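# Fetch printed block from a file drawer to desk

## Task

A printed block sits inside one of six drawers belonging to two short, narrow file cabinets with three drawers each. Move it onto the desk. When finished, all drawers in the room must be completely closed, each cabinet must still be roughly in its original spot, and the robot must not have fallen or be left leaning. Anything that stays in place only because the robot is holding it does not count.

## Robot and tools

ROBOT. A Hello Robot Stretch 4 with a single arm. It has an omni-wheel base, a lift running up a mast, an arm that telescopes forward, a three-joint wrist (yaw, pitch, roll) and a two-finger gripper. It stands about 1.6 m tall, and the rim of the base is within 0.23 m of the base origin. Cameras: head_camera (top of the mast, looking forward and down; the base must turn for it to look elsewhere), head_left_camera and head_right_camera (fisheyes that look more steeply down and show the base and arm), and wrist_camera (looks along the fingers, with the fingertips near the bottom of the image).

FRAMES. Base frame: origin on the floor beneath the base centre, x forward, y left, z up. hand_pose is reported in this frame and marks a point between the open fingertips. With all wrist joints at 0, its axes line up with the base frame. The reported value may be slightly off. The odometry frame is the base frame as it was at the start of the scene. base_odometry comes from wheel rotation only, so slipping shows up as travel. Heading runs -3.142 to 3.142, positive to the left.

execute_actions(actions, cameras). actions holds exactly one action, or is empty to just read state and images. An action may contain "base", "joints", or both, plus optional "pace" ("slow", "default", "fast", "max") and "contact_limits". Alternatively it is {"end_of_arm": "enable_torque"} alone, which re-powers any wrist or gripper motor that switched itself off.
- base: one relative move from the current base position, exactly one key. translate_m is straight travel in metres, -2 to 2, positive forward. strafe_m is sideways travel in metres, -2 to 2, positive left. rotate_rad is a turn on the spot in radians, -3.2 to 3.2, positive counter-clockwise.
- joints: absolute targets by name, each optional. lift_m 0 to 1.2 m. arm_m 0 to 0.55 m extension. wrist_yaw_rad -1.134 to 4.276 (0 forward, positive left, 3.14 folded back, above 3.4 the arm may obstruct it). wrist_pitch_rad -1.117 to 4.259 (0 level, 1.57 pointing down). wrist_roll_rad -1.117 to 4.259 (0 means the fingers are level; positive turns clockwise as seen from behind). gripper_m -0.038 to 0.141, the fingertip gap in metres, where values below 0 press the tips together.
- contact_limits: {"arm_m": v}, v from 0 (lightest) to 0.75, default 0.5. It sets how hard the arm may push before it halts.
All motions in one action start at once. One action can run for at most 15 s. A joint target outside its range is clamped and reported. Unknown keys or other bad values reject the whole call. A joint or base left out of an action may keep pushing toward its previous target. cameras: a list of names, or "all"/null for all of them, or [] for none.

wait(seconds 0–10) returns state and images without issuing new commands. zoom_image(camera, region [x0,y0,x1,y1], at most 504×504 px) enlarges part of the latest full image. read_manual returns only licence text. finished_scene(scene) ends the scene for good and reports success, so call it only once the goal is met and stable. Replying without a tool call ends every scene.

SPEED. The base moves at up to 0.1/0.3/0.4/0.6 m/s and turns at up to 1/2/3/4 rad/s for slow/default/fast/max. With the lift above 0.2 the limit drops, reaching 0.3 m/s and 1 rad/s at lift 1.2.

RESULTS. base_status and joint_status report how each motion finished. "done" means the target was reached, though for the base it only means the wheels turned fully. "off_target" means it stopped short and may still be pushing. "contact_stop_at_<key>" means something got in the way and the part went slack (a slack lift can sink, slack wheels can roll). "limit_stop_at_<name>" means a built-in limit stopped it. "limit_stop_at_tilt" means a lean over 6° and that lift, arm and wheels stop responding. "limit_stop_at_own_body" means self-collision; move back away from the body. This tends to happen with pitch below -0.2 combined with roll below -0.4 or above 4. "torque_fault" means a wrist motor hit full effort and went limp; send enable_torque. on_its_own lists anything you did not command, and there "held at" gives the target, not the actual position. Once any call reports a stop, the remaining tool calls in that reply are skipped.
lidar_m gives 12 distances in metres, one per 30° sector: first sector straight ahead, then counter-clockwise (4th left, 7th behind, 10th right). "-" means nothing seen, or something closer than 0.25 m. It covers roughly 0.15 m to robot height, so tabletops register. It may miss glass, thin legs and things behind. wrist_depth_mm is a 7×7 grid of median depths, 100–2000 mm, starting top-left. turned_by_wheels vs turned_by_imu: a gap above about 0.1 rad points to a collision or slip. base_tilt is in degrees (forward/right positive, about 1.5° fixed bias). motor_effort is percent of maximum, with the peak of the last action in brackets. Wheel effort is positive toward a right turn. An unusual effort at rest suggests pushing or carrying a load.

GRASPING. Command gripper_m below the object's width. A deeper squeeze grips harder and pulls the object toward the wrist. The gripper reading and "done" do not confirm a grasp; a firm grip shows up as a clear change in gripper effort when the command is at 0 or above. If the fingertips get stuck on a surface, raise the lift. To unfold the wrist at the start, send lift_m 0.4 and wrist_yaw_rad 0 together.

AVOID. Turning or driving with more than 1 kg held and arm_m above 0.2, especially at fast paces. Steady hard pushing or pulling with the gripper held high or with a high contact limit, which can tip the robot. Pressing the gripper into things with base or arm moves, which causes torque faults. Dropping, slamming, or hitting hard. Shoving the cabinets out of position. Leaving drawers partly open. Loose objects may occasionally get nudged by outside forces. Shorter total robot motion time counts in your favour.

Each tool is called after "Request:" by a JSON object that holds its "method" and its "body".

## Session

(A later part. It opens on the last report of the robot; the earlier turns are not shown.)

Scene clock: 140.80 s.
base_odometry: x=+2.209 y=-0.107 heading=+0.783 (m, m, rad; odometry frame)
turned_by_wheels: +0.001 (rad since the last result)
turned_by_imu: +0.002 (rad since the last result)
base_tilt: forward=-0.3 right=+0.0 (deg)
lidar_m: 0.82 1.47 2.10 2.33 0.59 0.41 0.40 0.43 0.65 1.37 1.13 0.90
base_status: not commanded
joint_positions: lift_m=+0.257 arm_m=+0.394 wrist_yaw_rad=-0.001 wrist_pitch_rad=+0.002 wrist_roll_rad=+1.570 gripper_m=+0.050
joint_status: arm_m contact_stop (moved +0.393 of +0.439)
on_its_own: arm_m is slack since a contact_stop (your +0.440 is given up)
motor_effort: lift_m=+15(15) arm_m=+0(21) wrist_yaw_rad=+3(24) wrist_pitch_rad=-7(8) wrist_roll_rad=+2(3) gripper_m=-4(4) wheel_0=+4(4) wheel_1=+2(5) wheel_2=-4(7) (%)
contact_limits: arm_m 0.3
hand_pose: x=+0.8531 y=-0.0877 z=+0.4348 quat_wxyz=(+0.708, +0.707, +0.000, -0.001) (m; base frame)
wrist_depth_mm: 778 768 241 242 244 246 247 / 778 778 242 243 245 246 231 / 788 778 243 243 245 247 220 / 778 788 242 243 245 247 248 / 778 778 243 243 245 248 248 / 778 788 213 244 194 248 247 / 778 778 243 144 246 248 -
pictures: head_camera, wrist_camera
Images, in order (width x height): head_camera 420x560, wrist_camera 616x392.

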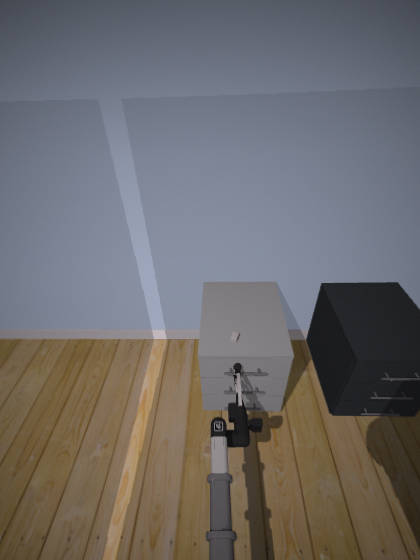

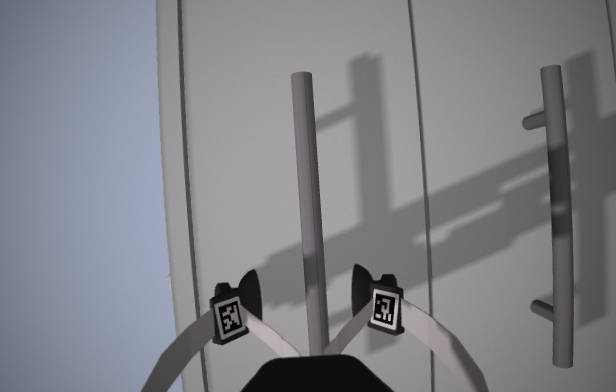

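Request:
{"method": "execute_actions", "body": {"actions": [{"joints":{"arm_m":0.08}}], "cameras": ["head_camera"]}}

Request:
{"method": "execute_actions", "body": {"actions": [{"joints":{"lift_m":0.72,"wrist_pitch_rad":1.57,"wrist_roll_rad":0.35,"gripper_m":0.07}}], "cameras": []}}

Request:
{"method": "execute_actions", "body": {"actions": [{"base":{"translate_m":0.25},"joints":{"arm_m":0.537}}], "cameras": []}}

Request:
{"method": "execute_actions", "body": {"actions": [{"joints":{"lift_m":0.67},"pace":"slow"}], "cameras": ["wrist_camera"]}}

Scene clock: 150.63 s.
base_odometry: x=+2.209 y=-0.107 heading=+0.783 (m, m, rad; odometry frame)
turned_by_wheels: +0.000 (rad since the last result)
turned_by_imu: +0.001 (rad since the last result)
base_tilt: forward=-0.3 right=-0.2 (deg)
lidar_m: 0.83 1.47 2.09 2.31 0.60 0.44 0.40 0.44 0.64 1.36 1.12 0.88
base_status: not commanded
joint_positions: lift_m=+0.257 arm_m=+0.081 wrist_yaw_rad=+0.000 wrist_pitch_rad=+0.003 wrist_roll_rad=+1.570 gripper_m=+0.050
joint_status: all done
motor_effort: lift_m=+15(15) arm_m=-6(7) wrist_yaw_rad=+2(5) wrist_pitch_rad=-7(8) wrist_roll_rad=+2(2) gripper_m=-3(4) wheel_0=+3(3) wheel_1=+2(2) wheel_2=-4(4) (%)
hand_pose: x=+0.5405 y=-0.0874 z=+0.4347 quat_wxyz=(+0.708, +0.707, +0.001, -0.001) (m; base frame)
wrist_depth_mm: 1078 1078 1078 1025 1060 788 580 / 1078 1098 1098 554 559 564 564 / 1098 1078 1098 554 559 559 569 / 1078 1078 1098 559 559 564 564 / 1098 1078 1098 559 564 564 569 / 1098 1098 213 559 194 569 569 / 1098 1098 1098 144 1118 768 640
pictures: head_camera
Images, in order (width x height): head_camera 420x560.

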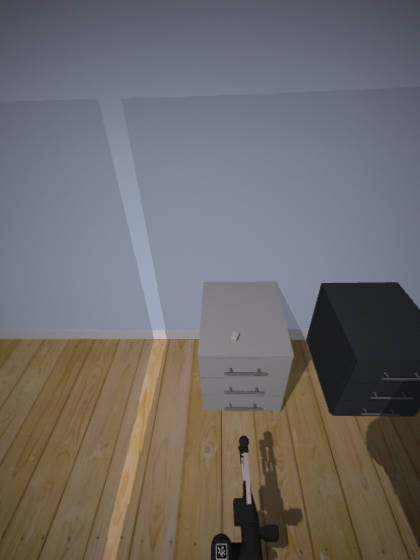

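Scene clock: 153.47 s.
base_odometry: x=+2.209 y=-0.107 heading=+0.783 (m, m, rad; odometry frame)
turned_by_wheels: +0.000 (rad since the last result)
turned_by_imu: +0.000 (rad since the last result)
base_tilt: forward=-0.4 right=-0.1 (deg)
lidar_m: 0.81 1.49 2.07 2.33 0.58 0.42 0.38 0.43 0.64 1.39 1.13 0.88
base_status: not commanded
joint_positions: lift_m=+0.720 arm_m=+0.081 wrist_yaw_rad=+0.000 wrist_pitch_rad=+1.570 wrist_roll_rad=+0.351 gripper_m=+0.070
joint_status: all done
motor_effort: lift_m=+20(22) arm_m=-6(6) wrist_yaw_rad=+1(0) wrist_pitch_rad=+0(4) wrist_roll_rad=-4(7) gripper_m=-3(5) wheel_0=+3(4) wheel_1=+1(2) wheel_2=-4(4) (%)
hand_pose: x=+0.2522 y=-0.0874 z=+0.6095 quat_wxyz=(+0.697, +0.123, +0.696, -0.123) (m; base frame)
wrist_depth_mm: 842 831 842 842 842 854 854 / 820 831 831 842 842 842 866 / 831 831 831 842 854 842 842 / 820 831 842 831 842 842 854 / 820 842 831 831 842 842 842 / 820 820 213 615 197 842 842 / 820 820 621 142 627 842 842
pictures: none
No camera images: the call's "cameras" was empty. Leave "cameras" out to get every camera's image.

Scene clock: 155.90 s.
base_odometry: x=+2.386 y=+0.069 heading=+0.783 (m, m, rad; odometry frame)
turned_by_wheels: +0.001 (rad since the last result)
turned_by_imu: +0.001 (rad since the last result)
base_tilt: forward=-0.1 right=-0.1 (deg)
lidar_m: 0.57 1.19 1.69 2.32 0.94 0.69 0.65 0.70 1.01 1.39 0.83 0.62
base_status: done
joint_positions: lift_m=+0.720 arm_m=+0.536 wrist_yaw_rad=+0.000 wrist_pitch_rad=+1.570 wrist_roll_rad=+0.350 gripper_m=+0.070
joint_status: all done
motor_effort: lift_m=+20(20) arm_m=+6(6) wrist_yaw_rad=+0(0) wrist_pitch_rad=+0(1) wrist_roll_rad=-3(2) gripper_m=-2(1) wheel_0=+4(8) wheel_1=+5(9) wheel_2=-1(14) (%)
hand_pose: x=+0.7071 y=-0.0874 z=+0.6095 quat_wxyz=(+0.697, +0.123, +0.696, -0.123) (m; base frame)
wrist_depth_mm: 312 312 314 315 315 317 591 / 310 310 312 314 315 319 615 / 309 310 312 314 315 317 319 / 820 310 312 312 315 317 317 / 831 309 310 310 314 317 317 / 820 309 213 312 196 831 842 / 820 559 309 142 831 831 842
pictures: none
No camera images: the call's "cameras" was empty. Leave "cameras" out to get every camera's image.

Scene clock: 157.17 s.
base_odometry: x=+2.386 y=+0.069 heading=+0.783 (m, m, rad; odometry frame)
turned_by_wheels: +0.000 (rad since the last result)
turned_by_imu: +0.000 (rad since the last result)
base_tilt: forward=+0.0 right=-0.3 (deg)
lidar_m: 0.59 1.22 1.72 2.32 0.95 0.70 0.66 0.71 0.97 1.39 0.82 0.61
base_status: not commanded
joint_positions: lift_m=+0.670 arm_m=+0.536 wrist_yaw_rad=+0.000 wrist_pitch_rad=+1.570 wrist_roll_rad=+0.350 gripper_m=+0.070
joint_status: all done
motor_effort: lift_m=+15(17) arm_m=+6(6) wrist_yaw_rad=+0(0) wrist_pitch_rad=+0(0) wrist_roll_rad=-2(3) gripper_m=-2(2) wheel_0=+4(4) wheel_1=+5(5) wheel_2=-1(1) (%)
hand_pose: x=+0.7071 y=-0.0874 z=+0.5599 quat_wxyz=(+0.697, +0.123, +0.696, -0.123) (m; base frame)
wrist_depth_mm: 260 263 264 265 267 267 268 / 262 262 263 264 266 267 268 / 259 260 263 264 265 267 267 / 259 260 262 264 265 267 267 / 259 259 262 263 263 265 266 / 778 259 213 263 197 266 798 / 768 258 260 142 264 788 798
pictures: wrist_camera
Images, in order (width x height): wrist_camera 616x392.

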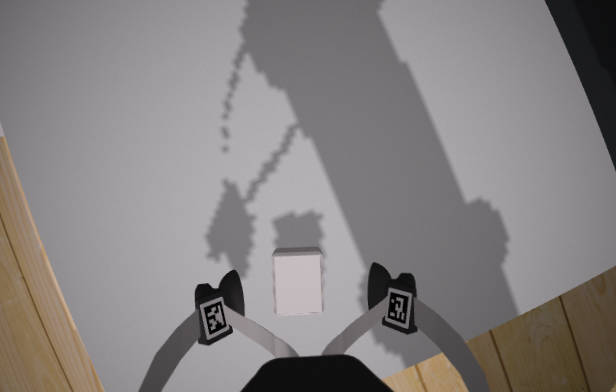

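Centered enough.

Request:
{"method": "execute_actions", "body": {"actions": [{"joints":{"lift_m":0.652},"pace":"slow"}], "cameras": []}}

Request:
{"method": "execute_actions", "body": {"actions": [{"joints":{"gripper_m":-0.003}}], "cameras": ["wrist_camera"]}}

Request:
{"method": "execute_actions", "body": {"actions": [{"joints":{"lift_m":0.95}}], "cameras": []}}

Request:
{"method": "execute_actions", "body": {"actions": [{"base":{"translate_m":-0.14},"joints":{"arm_m":0.0}}], "cameras": ["wrist_camera"]}}

Scene clock: 164.10 s.
base_odometry: x=+2.386 y=+0.069 heading=+0.783 (m, m, rad; odometry frame)
turned_by_wheels: +0.000 (rad since the last result)
turned_by_imu: +0.001 (rad since the last result)
base_tilt: forward=-0.3 right=-0.1 (deg)
lidar_m: 0.58 1.21 1.69 2.33 0.92 0.70 0.66 0.71 1.00 1.40 0.81 0.60
base_status: not commanded
joint_positions: lift_m=+0.652 arm_m=+0.536 wrist_yaw_rad=+0.000 wrist_pitch_rad=+1.570 wrist_roll_rad=+0.350 gripper_m=+0.070
joint_status: all done
motor_effort: lift_m=+14(14) arm_m=+6(6) wrist_yaw_rad=+0(1) wrist_pitch_rad=-1(1) wrist_roll_rad=+0(0) gripper_m=-3(2) wheel_0=+4(4) wheel_1=+5(5) wheel_2=-1(1) (%)
hand_pose: x=+0.7070 y=-0.0874 z=+0.5420 quat_wxyz=(+0.696, +0.123, +0.696, -0.123) (m; base frame)
wrist_depth_mm: 244 245 247 248 249 250 251 / 244 245 246 247 249 249 251 / 243 244 246 246 248 249 251 / 242 243 245 247 247 249 250 / 242 243 245 245 246 248 249 / 240 242 213 218 201 247 249 / 750 241 243 142 246 768 778
pictures: none
No camera images: the call's "cameras" was empty. Leave "cameras" out to get every camera's image.

Scene clock: 165.60 s.
base_odometry: x=+2.386 y=+0.069 heading=+0.783 (m, m, rad; odometry frame)
turned_by_wheels: +0.000 (rad since the last result)
turned_by_imu: +0.000 (rad since the last result)
base_tilt: forward=-0.1 right=-0.2 (deg)
lidar_m: 0.58 1.21 1.70 2.33 0.93 0.71 0.66 0.68 1.01 1.40 0.84 0.59
base_status: not commanded
joint_positions: lift_m=+0.652 arm_m=+0.536 wrist_yaw_rad=+0.000 wrist_pitch_rad=+1.570 wrist_roll_rad=+0.350 gripper_m=-0.002
joint_status: all done
motor_effort: lift_m=+14(15) arm_m=+6(6) wrist_yaw_rad=+0(1) wrist_pitch_rad=-2(1) wrist_roll_rad=-1(2) gripper_m=-19(20) wheel_0=+4(4) wheel_1=+5(5) wheel_2=-1(1) (%)
hand_pose: x=+0.7070 y=-0.0874 z=+0.5420 quat_wxyz=(+0.696, +0.123, +0.696, -0.123) (m; base frame)
wrist_depth_mm: 243 245 245 247 248 250 250 / 242 244 244 247 247 249 250 / 242 243 245 246 247 248 249 / 241 243 244 246 246 248 249 / 241 242 244 244 245 247 248 / 241 242 207 207 186 246 248 / 750 241 242 244 245 768 768
pictures: wrist_camera
Images, in order (width x height): wrist_camera 616x392.

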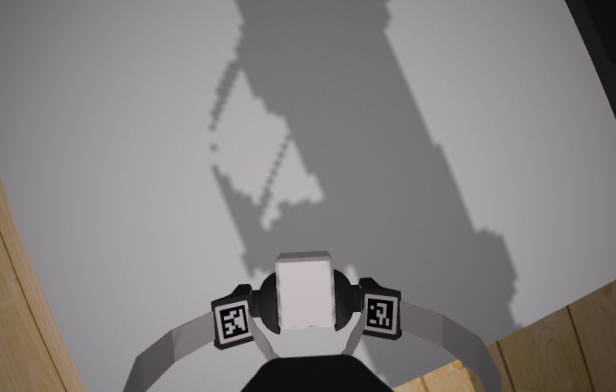

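Scene clock: 167.87 s.
base_odometry: x=+2.386 y=+0.069 heading=+0.783 (m, m, rad; odometry frame)
turned_by_wheels: +0.000 (rad since the last result)
turned_by_imu: +0.000 (rad since the last result)
base_tilt: forward=-0.2 right=-0.2 (deg)
lidar_m: 0.57 1.22 1.69 2.33 0.91 0.71 0.66 0.70 1.00 1.39 0.82 0.59
base_status: not commanded
joint_positions: lift_m=+0.950 arm_m=+0.536 wrist_yaw_rad=+0.000 wrist_pitch_rad=+1.570 wrist_roll_rad=+0.350 gripper_m=-0.002
joint_status: all done
motor_effort: lift_m=+20(22) arm_m=+6(6) wrist_yaw_rad=+1(1) wrist_pitch_rad=-1(2) wrist_roll_rad=-2(1) gripper_m=-18(21) wheel_0=+4(4) wheel_1=+5(5) wheel_2=-1(1) (%)
hand_pose: x=+0.7070 y=-0.0874 z=+0.8395 quat_wxyz=(+0.696, +0.123, +0.696, -0.123) (m; base frame)
wrist_depth_mm: 574 539 544 549 549 759 585 / 699 539 539 549 549 842 634 / 960 976 539 544 549 917 691 / 1042 1060 544 544 549 1078 1060 / 1042 1042 539 544 549 1060 1060 / 1042 1060 207 207 186 1060 1078 / 1042 1060 1060 1060 1060 1060 1078
pictures: none
No camera images: the call's "cameras" was empty. Leave "cameras" out to get every camera's image.

Scene clock: 170.50 s.
base_odometry: x=+2.287 y=-0.030 heading=+0.783 (m, m, rad; odometry frame)
turned_by_wheels: -0.001 (rad since the last result)
turned_by_imu: +0.000 (rad since the last result)
base_tilt: forward=-0.3 right=-0.2 (deg)
lidar_m: 0.70 1.37 1.93 2.34 0.76 0.57 0.51 0.53 0.78 1.39 1.01 0.73
base_status: done
joint_positions: lift_m=+0.950 arm_m=+0.001 wrist_yaw_rad=+0.000 wrist_pitch_rad=+1.570 wrist_roll_rad=+0.350 gripper_m=-0.002
joint_status: all done
motor_effort: lift_m=+20(20) arm_m=-6(6) wrist_yaw_rad=+0(1) wrist_pitch_rad=-1(2) wrist_roll_rad=+1(1) gripper_m=-18(20) wheel_0=-5(8) wheel_1=-6(10) wheel_2=+3(14) (%)
hand_pose: x=+0.1722 y=-0.0874 z=+0.8395 quat_wxyz=(+0.696, +0.123, +0.696, -0.123) (m; base frame)
wrist_depth_mm: 1060 1060 1078 1078 1098 1078 1098 / 1042 1078 1060 1078 1078 1078 1078 / 1042 1060 1078 1098 1078 1098 1078 / 1060 1060 1060 1078 1060 1078 1078 / 1042 1060 1078 854 1060 1060 1098 / 1042 1060 207 207 185 1060 1078 / 1042 1060 854 854 1060 1060 1078
pictures: wrist_camera
Images, in order (width x height): wrist_camera 616x392.

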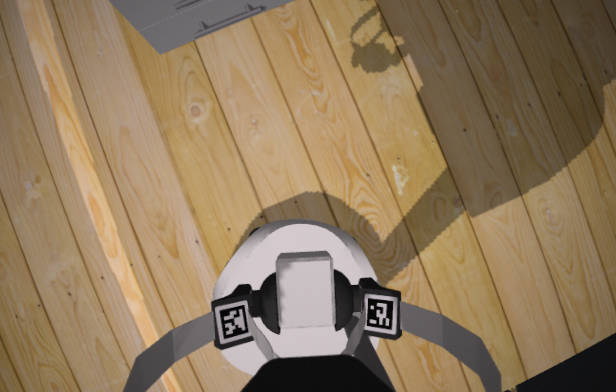

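Request:
{"method": "execute_actions", "body": {"actions": [{"base":{"strafe_m":1.83}}], "cameras": ["head_left_camera"]}}

Scene clock: 182.53 s.
base_odometry: x=+0.996 y=+1.268 heading=+0.783 (m, m, rad; odometry frame)
turned_by_wheels: +0.000 (rad since the last result)
turned_by_imu: -0.004 (rad since the last result)
base_tilt: forward=-0.4 right=-0.2 (deg)
lidar_m: 1.32 0.72 0.50 0.48 0.49 0.75 2.40 0.68 0.70 2.13 1.87 1.38
base_status: done
joint_positions: lift_m=+0.950 arm_m=+0.001 wrist_yaw_rad=+0.000 wrist_pitch_rad=+1.570 wrist_roll_rad=+0.350 gripper_m=-0.002
joint_status: not commanded
motor_effort: lift_m=+19(20) arm_m=-6(6) wrist_yaw_rad=+0(0) wrist_pitch_rad=+0(0) wrist_roll_rad=-1(1) gripper_m=-20(19) wheel_0=-3(15) wheel_1=+5(13) wheel_2=+0(1) (%)
hand_pose: x=+0.1722 y=-0.0874 z=+0.8396 quat_wxyz=(+0.697, +0.123, +0.696, -0.123) (m; base frame)
wrist_depth_mm: 1042 1078 1078 1078 1078 1098 1078 / 1060 1078 1060 1060 1098 1078 1098 / 1060 1060 1078 1060 1078 1078 1078 / 976 1060 1060 1078 1078 1098 1078 / 891 1060 1060 854 1078 1078 1098 / 820 1042 207 207 186 1078 1078 / 768 878 842 842 1060 1078 1060
pictures: head_left_camera
Images, in order (width x height): head_left_camera 420x672.

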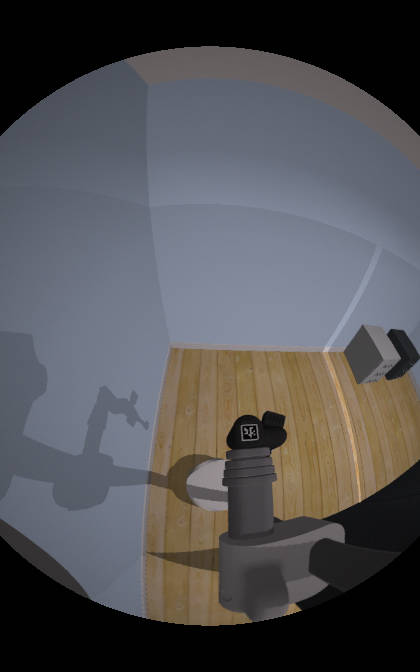

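Request:
{"method": "execute_actions", "body": {"actions": [{"base":{"translate_m":-1.1}}], "cameras": []}}

Request:
{"method": "execute_actions", "body": {"actions": [{"base":{"translate_m":-0.85}}], "cameras": ["head_left_camera","head_right_camera"]}}

Scene clock: 191.97 s.
base_odometry: x=+0.216 y=+0.492 heading=+0.782 (m, m, rad; odometry frame)
turned_by_wheels: -0.001 (rad since the last result)
turned_by_imu: +0.000 (rad since the last result)
base_tilt: forward=-0.2 right=-0.2 (deg)
lidar_m: 1.91 0.73 0.51 0.50 0.54 0.74 2.29 1.75 2.26 0.53 0.43 0.61
base_status: done
joint_positions: lift_m=+0.950 arm_m=+0.001 wrist_yaw_rad=+0.000 wrist_pitch_rad=+1.570 wrist_roll_rad=+0.350 gripper_m=-0.002
joint_status: not commanded
motor_effort: lift_m=+19(19) arm_m=-6(6) wrist_yaw_rad=+1(1) wrist_pitch_rad=+0(1) wrist_roll_rad=-1(3) gripper_m=-19(20) wheel_0=-5(10) wheel_1=-4(9) wheel_2=+0(10) (%)
hand_pose: x=+0.1721 y=-0.0874 z=+0.8396 quat_wxyz=(+0.697, +0.123, +0.696, -0.123) (m; base frame)
wrist_depth_mm: 1078 1060 1078 1078 759 480 379 / 1060 1060 1060 1078 878 535 404 / 1060 1060 1060 1078 1060 603 449 / 1008 1060 1078 1078 1060 1078 1098 / 946 1042 1060 854 1060 1078 1078 / 854 1060 207 207 186 1060 1078 / 798 917 854 854 1078 1078 1078
pictures: none
No camera images: the call's "cameras" was empty. Leave "cameras" out to get every camera's image.

Scene clock: 196.27 s.
base_odometry: x=-0.387 y=-0.106 heading=+0.782 (m, m, rad; odometry frame)
turned_by_wheels: +0.000 (rad since the last result)
turned_by_imu: +0.000 (rad since the last result)
base_tilt: forward=-0.2 right=-0.1 (deg)
lidar_m: 2.03 0.78 0.52 0.49 0.55 0.76 1.42 1.11 1.03 3.16 1.39 1.07
base_status: done
joint_positions: lift_m=+0.950 arm_m=+0.001 wrist_yaw_rad=+0.000 wrist_pitch_rad=+1.570 wrist_roll_rad=+0.350 gripper_m=-0.002
joint_status: not commanded
motor_effort: lift_m=+19(19) arm_m=-6(6) wrist_yaw_rad=+0(0) wrist_pitch_rad=+0(1) wrist_roll_rad=-2(2) gripper_m=-19(20) wheel_0=-3(9) wheel_1=-5(10) wheel_2=+2(14) (%)
hand_pose: x=+0.1721 y=-0.0874 z=+0.8396 quat_wxyz=(+0.697, +0.123, +0.696, -0.123) (m; base frame)
wrist_depth_mm: 1060 1078 1060 1078 1078 1078 1098 / 1078 1060 1060 1060 1078 1098 1098 / 1060 1060 1078 1078 1078 1078 1098 / 1060 1060 1060 1078 1078 1098 1078 / 960 1060 1060 854 1078 1078 1078 / 891 1060 207 207 186 1078 1078 / 831 946 842 842 1060 1078 1078
pictures: head_left_camera, head_right_camera
Images, in order (width x height): head_left_camera 420x672, head_right_camera 420x672.

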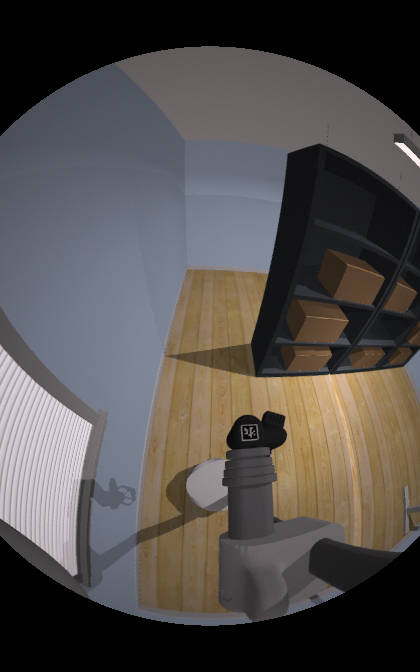

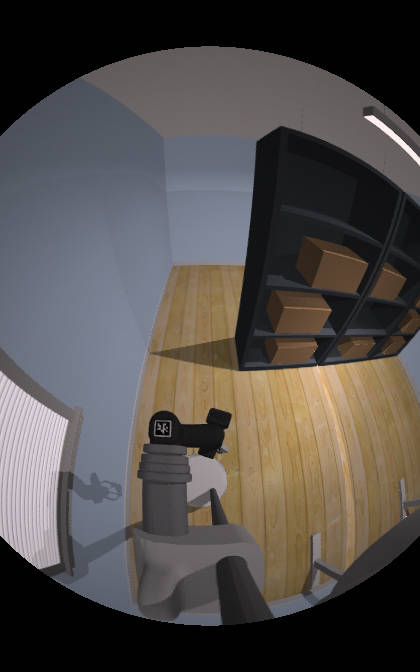

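Request:
{"method": "execute_actions", "body": {"actions": [{"base":{"strafe_m":-1.1}}], "cameras": []}}

Request:
{"method": "execute_actions", "body": {"actions": [{"base":{"rotate_rad":3.14},"joints":{"lift_m":1.0}}], "cameras": ["head_camera","head_left_camera"]}}

Scene clock: 205.27 s.
base_odometry: x=+0.388 y=-0.887 heading=+0.782 (m, m, rad; odometry frame)
turned_by_wheels: +0.000 (rad since the last result)
turned_by_imu: +0.004 (rad since the last result)
base_tilt: forward=-0.1 right=-0.2 (deg)
lidar_m: 0.94 1.01 1.72 1.60 1.72 0.70 0.66 0.71 0.97 2.04 1.36 0.98
base_status: done
joint_positions: lift_m=+0.950 arm_m=+0.001 wrist_yaw_rad=+0.000 wrist_pitch_rad=+1.570 wrist_roll_rad=+0.350 gripper_m=-0.002
joint_status: not commanded
motor_effort: lift_m=+19(19) arm_m=-6(6) wrist_yaw_rad=+0(1) wrist_pitch_rad=-1(0) wrist_roll_rad=+0(3) gripper_m=-19(18) wheel_0=+3(11) wheel_1=-4(13) wheel_2=+0(0) (%)
hand_pose: x=+0.1721 y=-0.0874 z=+0.8396 quat_wxyz=(+0.697, +0.123, +0.696, -0.123) (m; base frame)
wrist_depth_mm: 1060 1078 1078 1098 1078 1078 1078 / 1060 1060 1078 1078 1078 1078 1078 / 1042 1060 1078 1060 1060 1078 1098 / 1060 1060 1060 1078 1078 1098 1078 / 1042 1060 1060 854 1060 1078 1078 / 1042 1042 207 207 186 1078 1078 / 1042 1042 842 854 1060 1078 1078
pictures: none
No camera images: the call's "cameras" was empty. Leave "cameras" out to get every camera's image.

Scene clock: 208.33 s.
base_odometry: x=+0.388 y=-0.887 heading=-2.362 (m, m, rad; odometry frame)
turned_by_wheels: +3.139 (rad since the last result)
turned_by_imu: +3.163 (rad since the last result)
base_tilt: forward=-0.3 right=-0.1 (deg)
lidar_m: 0.66 0.71 1.02 2.06 1.34 1.01 0.96 1.01 1.70 1.60 1.72 0.68
base_status: done
joint_positions: lift_m=+1.000 arm_m=+0.001 wrist_yaw_rad=+0.000 wrist_pitch_rad=+1.570 wrist_roll_rad=+0.350 gripper_m=-0.002
joint_status: all done
motor_effort: lift_m=+19(21) arm_m=-6(6) wrist_yaw_rad=+0(0) wrist_pitch_rad=+0(1) wrist_roll_rad=+0(2) gripper_m=-18(19) wheel_0=-4(10) wheel_1=-5(9) wheel_2=-3(11) (%)
hand_pose: x=+0.1722 y=-0.0874 z=+0.8896 quat_wxyz=(+0.697, +0.123, +0.696, -0.123) (m; base frame)
wrist_depth_mm: 1118 1118 1118 1118 1118 1138 1160 / 1098 1098 1138 1118 1138 1138 1138 / 1118 1138 1098 1138 1118 1138 1160 / 1098 1098 1118 1118 1118 1138 1138 / 1098 1098 1118 904 1138 1118 1138 / 1098 1098 208 207 185 1138 1138 / 1098 1098 1118 891 1118 1118 1118
pictures: head_camera, head_left_camera
Images, in order (width x height): head_camera 420x560, head_left_camera 420x672.

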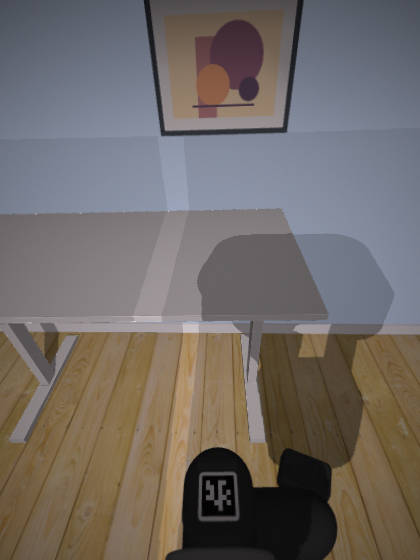

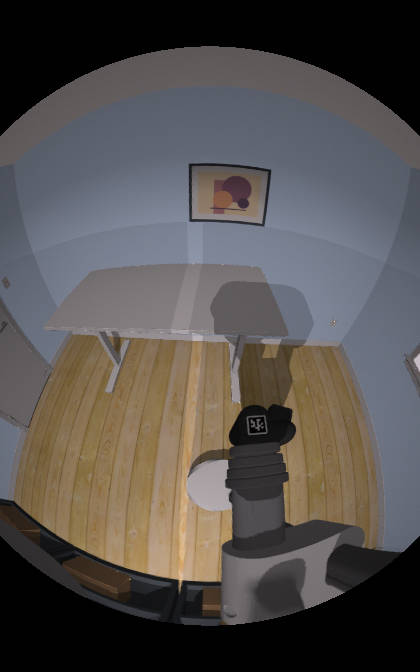

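Request:
{"method": "execute_actions", "body": {"actions": [{"base":{"strafe_m":0.35},"joints":{"lift_m":1.2}}], "cameras": []}}

Request:
{"method": "execute_actions", "body": {"actions": [{"base":{"translate_m":0.22},"joints":{"arm_m":0.53},"pace":"slow"}], "cameras": ["wrist_camera","head_camera"]}}

Scene clock: 219.47 s.
base_odometry: x=+0.634 y=-1.136 heading=-2.362 (m, m, rad; odometry frame)
turned_by_wheels: +0.000 (rad since the last result)
turned_by_imu: +0.000 (rad since the last result)
base_tilt: forward=-0.1 right=-0.1 (deg)
lidar_m: 0.68 0.73 1.03 1.72 1.33 0.98 0.94 1.01 1.42 1.94 2.04 0.72
base_status: done
joint_positions: lift_m=+1.200 arm_m=+0.001 wrist_yaw_rad=+0.000 wrist_pitch_rad=+1.570 wrist_roll_rad=+0.350 gripper_m=-0.002
joint_status: all done
motor_effort: lift_m=+20(20) arm_m=-6(6) wrist_yaw_rad=+0(0) wrist_pitch_rad=-1(1) wrist_roll_rad=-3(2) gripper_m=-19(19) wheel_0=-1(12) wheel_1=+2(14) wheel_2=+0(3) (%)
hand_pose: x=+0.1722 y=-0.0874 z=+1.0895 quat_wxyz=(+0.697, +0.123, +0.696, -0.123) (m; base frame)
wrist_depth_mm: 1308 1308 1336 1336 1336 1366 1366 / 1308 1308 1308 1336 1336 1336 1336 / 1308 1308 1308 1336 1336 1336 1366 / 1308 1308 1308 1336 1336 1336 1336 / 1308 1308 1336 1098 1308 1336 1336 / 1308 1308 207 206 186 1308 1336 / 1308 1308 1308 1118 1308 1336 1336
pictures: none
No camera images: the call's "cameras" was empty. Leave "cameras" out to get every camera's image.

Scene clock: 226.03 s.
base_odometry: x=+0.477 y=-1.290 heading=-2.362 (m, m, rad; odometry frame)
turned_by_wheels: +0.001 (rad since the last result)
turned_by_imu: +0.002 (rad since the last result)
base_tilt: forward=-0.1 right=-0.2 (deg)
lidar_m: 0.45 0.50 0.70 1.70 1.63 1.21 1.17 1.24 2.02 1.95 0.68 0.47
base_status: done
joint_positions: lift_m=+1.200 arm_m=+0.529 wrist_yaw_rad=+0.000 wrist_pitch_rad=+1.570 wrist_roll_rad=+0.350 gripper_m=-0.002
joint_status: all done
motor_effort: lift_m=+19(20) arm_m=+6(7) wrist_yaw_rad=+0(0) wrist_pitch_rad=+0(0) wrist_roll_rad=-2(0) gripper_m=-20(21) wheel_0=+4(8) wheel_1=+6(9) wheel_2=-4(9) (%)
hand_pose: x=+0.7000 y=-0.0874 z=+1.0895 quat_wxyz=(+0.697, +0.123, +0.696, -0.123) (m; base frame)
wrist_depth_mm: 359 362 364 364 368 368 370 / 359 359 362 364 366 368 370 / 355 359 362 364 364 368 370 / 359 359 362 362 366 366 368 / 355 359 359 364 364 366 368 / 357 359 207 206 186 366 366 / 355 355 357 362 362 366 366
pictures: head_camera, wrist_camera
Images, in order (width x height): head_camera 420x560, wrist_camera 616x392.

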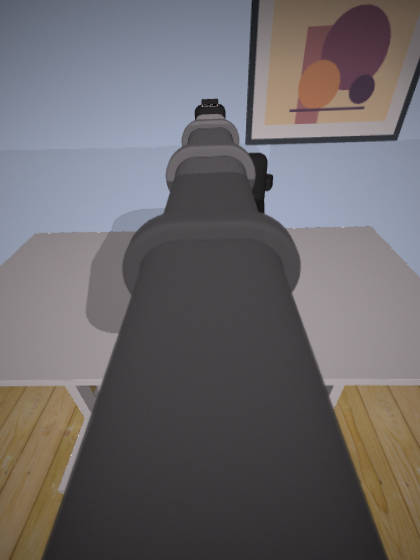

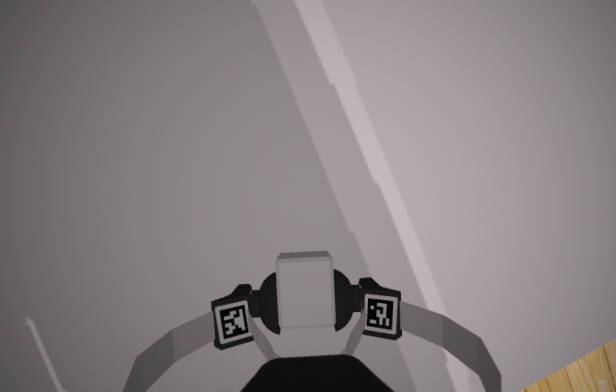

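Request:
{"method": "execute_actions", "body": {"actions": [{"joints":{"lift_m":1.086},"pace":"slow"}], "cameras": []}}

Request:
{"method": "execute_actions", "body": {"actions": [{"joints":{"gripper_m":0.07}}], "cameras": []}}

Request:
{"method": "execute_actions", "body": {"actions": [{"joints":{"lift_m":1.2}}], "cameras": ["wrist_camera"]}}

Scene clock: 239.03 s.
base_odometry: x=+0.477 y=-1.290 heading=-2.362 (m, m, rad; odometry frame)
turned_by_wheels: +0.000 (rad since the last result)
turned_by_imu: +0.001 (rad since the last result)
base_tilt: forward=-0.1 right=-0.4 (deg)
lidar_m: 0.47 0.47 0.70 1.70 1.64 1.21 1.16 1.24 2.04 1.95 0.68 0.49
base_status: not commanded
joint_positions: lift_m=+1.086 arm_m=+0.529 wrist_yaw_rad=+0.000 wrist_pitch_rad=+1.570 wrist_roll_rad=+0.350 gripper_m=-0.002
joint_status: all done
motor_effort: lift_m=+15(19) arm_m=+6(6) wrist_yaw_rad=-1(0) wrist_pitch_rad=+0(1) wrist_roll_rad=-1(0) gripper_m=-20(19) wheel_0=+4(5) wheel_1=+7(7) wheel_2=-4(4) (%)
hand_pose: x=+0.7000 y=-0.0874 z=+0.9759 quat_wxyz=(+0.697, +0.123, +0.696, -0.123) (m; base frame)
wrist_depth_mm: 247 248 249 251 252 253 255 / 247 248 249 250 252 253 253 / 247 248 249 249 251 253 254 / 246 247 248 249 251 252 253 / 245 246 248 249 250 252 253 / 245 246 207 207 186 251 252 / 244 245 247 247 250 249 252
pictures: none
No camera images: the call's "cameras" was empty. Leave "cameras" out to get every camera's image.

Scene clock: 240.53 s.
base_odometry: x=+0.477 y=-1.290 heading=-2.362 (m, m, rad; odometry frame)
turned_by_wheels: +0.000 (rad since the last result)
turned_by_imu: +0.000 (rad since the last result)
base_tilt: forward=+0.0 right=-0.2 (deg)
lidar_m: 0.43 0.48 0.70 1.69 1.66 1.23 1.15 1.24 2.03 1.96 0.66 0.47
base_status: not commanded
joint_positions: lift_m=+1.086 arm_m=+0.529 wrist_yaw_rad=+0.000 wrist_pitch_rad=+1.570 wrist_roll_rad=+0.350 gripper_m=+0.070
joint_status: all done
motor_effort: lift_m=+15(15) arm_m=+6(6) wrist_yaw_rad=+2(1) wrist_pitch_rad=-1(0) wrist_roll_rad=+1(2) gripper_m=-3(19) wheel_0=+4(5) wheel_1=+6(7) wheel_2=-4(4) (%)
hand_pose: x=+0.7000 y=-0.0874 z=+0.9759 quat_wxyz=(+0.697, +0.123, +0.696, -0.123) (m; base frame)
wrist_depth_mm: 247 249 249 250 252 253 255 / 247 249 249 251 251 253 255 / 246 247 249 250 251 252 253 / 246 247 248 249 251 252 253 / 245 246 248 249 250 252 253 / 245 246 213 220 197 251 252 / 244 245 247 142 249 251 252
pictures: none
No camera images: the call's "cameras" was empty. Leave "cameras" out to get every camera's image.

Scene clock: 242.03 s.
base_odometry: x=+0.477 y=-1.290 heading=-2.362 (m, m, rad; odometry frame)
turned_by_wheels: +0.000 (rad since the last result)
turned_by_imu: +0.000 (rad since the last result)
base_tilt: forward=-0.1 right=-0.3 (deg)
lidar_m: 0.45 0.49 0.68 1.69 1.64 1.21 1.16 1.24 2.03 1.95 0.67 0.48
base_status: not commanded
joint_positions: lift_m=+1.200 arm_m=+0.529 wrist_yaw_rad=+0.000 wrist_pitch_rad=+1.570 wrist_roll_rad=+0.350 gripper_m=+0.070
joint_status: all done
motor_effort: lift_m=+20(22) arm_m=+6(6) wrist_yaw_rad=+0(1) wrist_pitch_rad=+0(1) wrist_roll_rad=-1(2) gripper_m=-2(2) wheel_0=+5(5) wheel_1=+6(7) wheel_2=-4(4) (%)
hand_pose: x=+0.7000 y=-0.0874 z=+1.0895 quat_wxyz=(+0.697, +0.123, +0.696, -0.123) (m; base frame)
wrist_depth_mm: 359 362 362 364 368 368 370 / 359 362 364 364 366 368 370 / 357 362 364 364 366 366 368 / 357 359 359 362 364 366 368 / 357 359 362 359 366 366 368 / 355 357 213 362 197 366 366 / 355 355 359 142 364 364 366
pictures: wrist_camera
Images, in order (width x height): wrist_camera 616x392.

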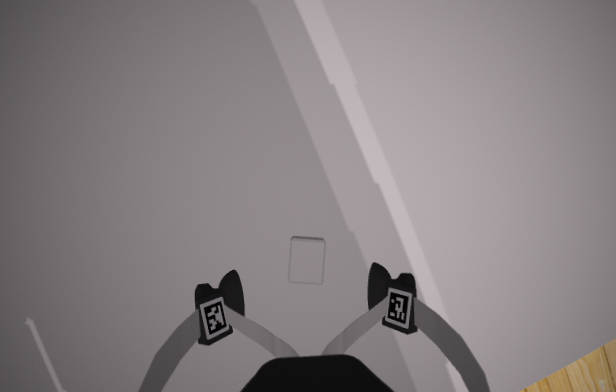

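Request:
{"method": "finished_scene", "body": {"scene": 2}}

The scene is finished: the task was done.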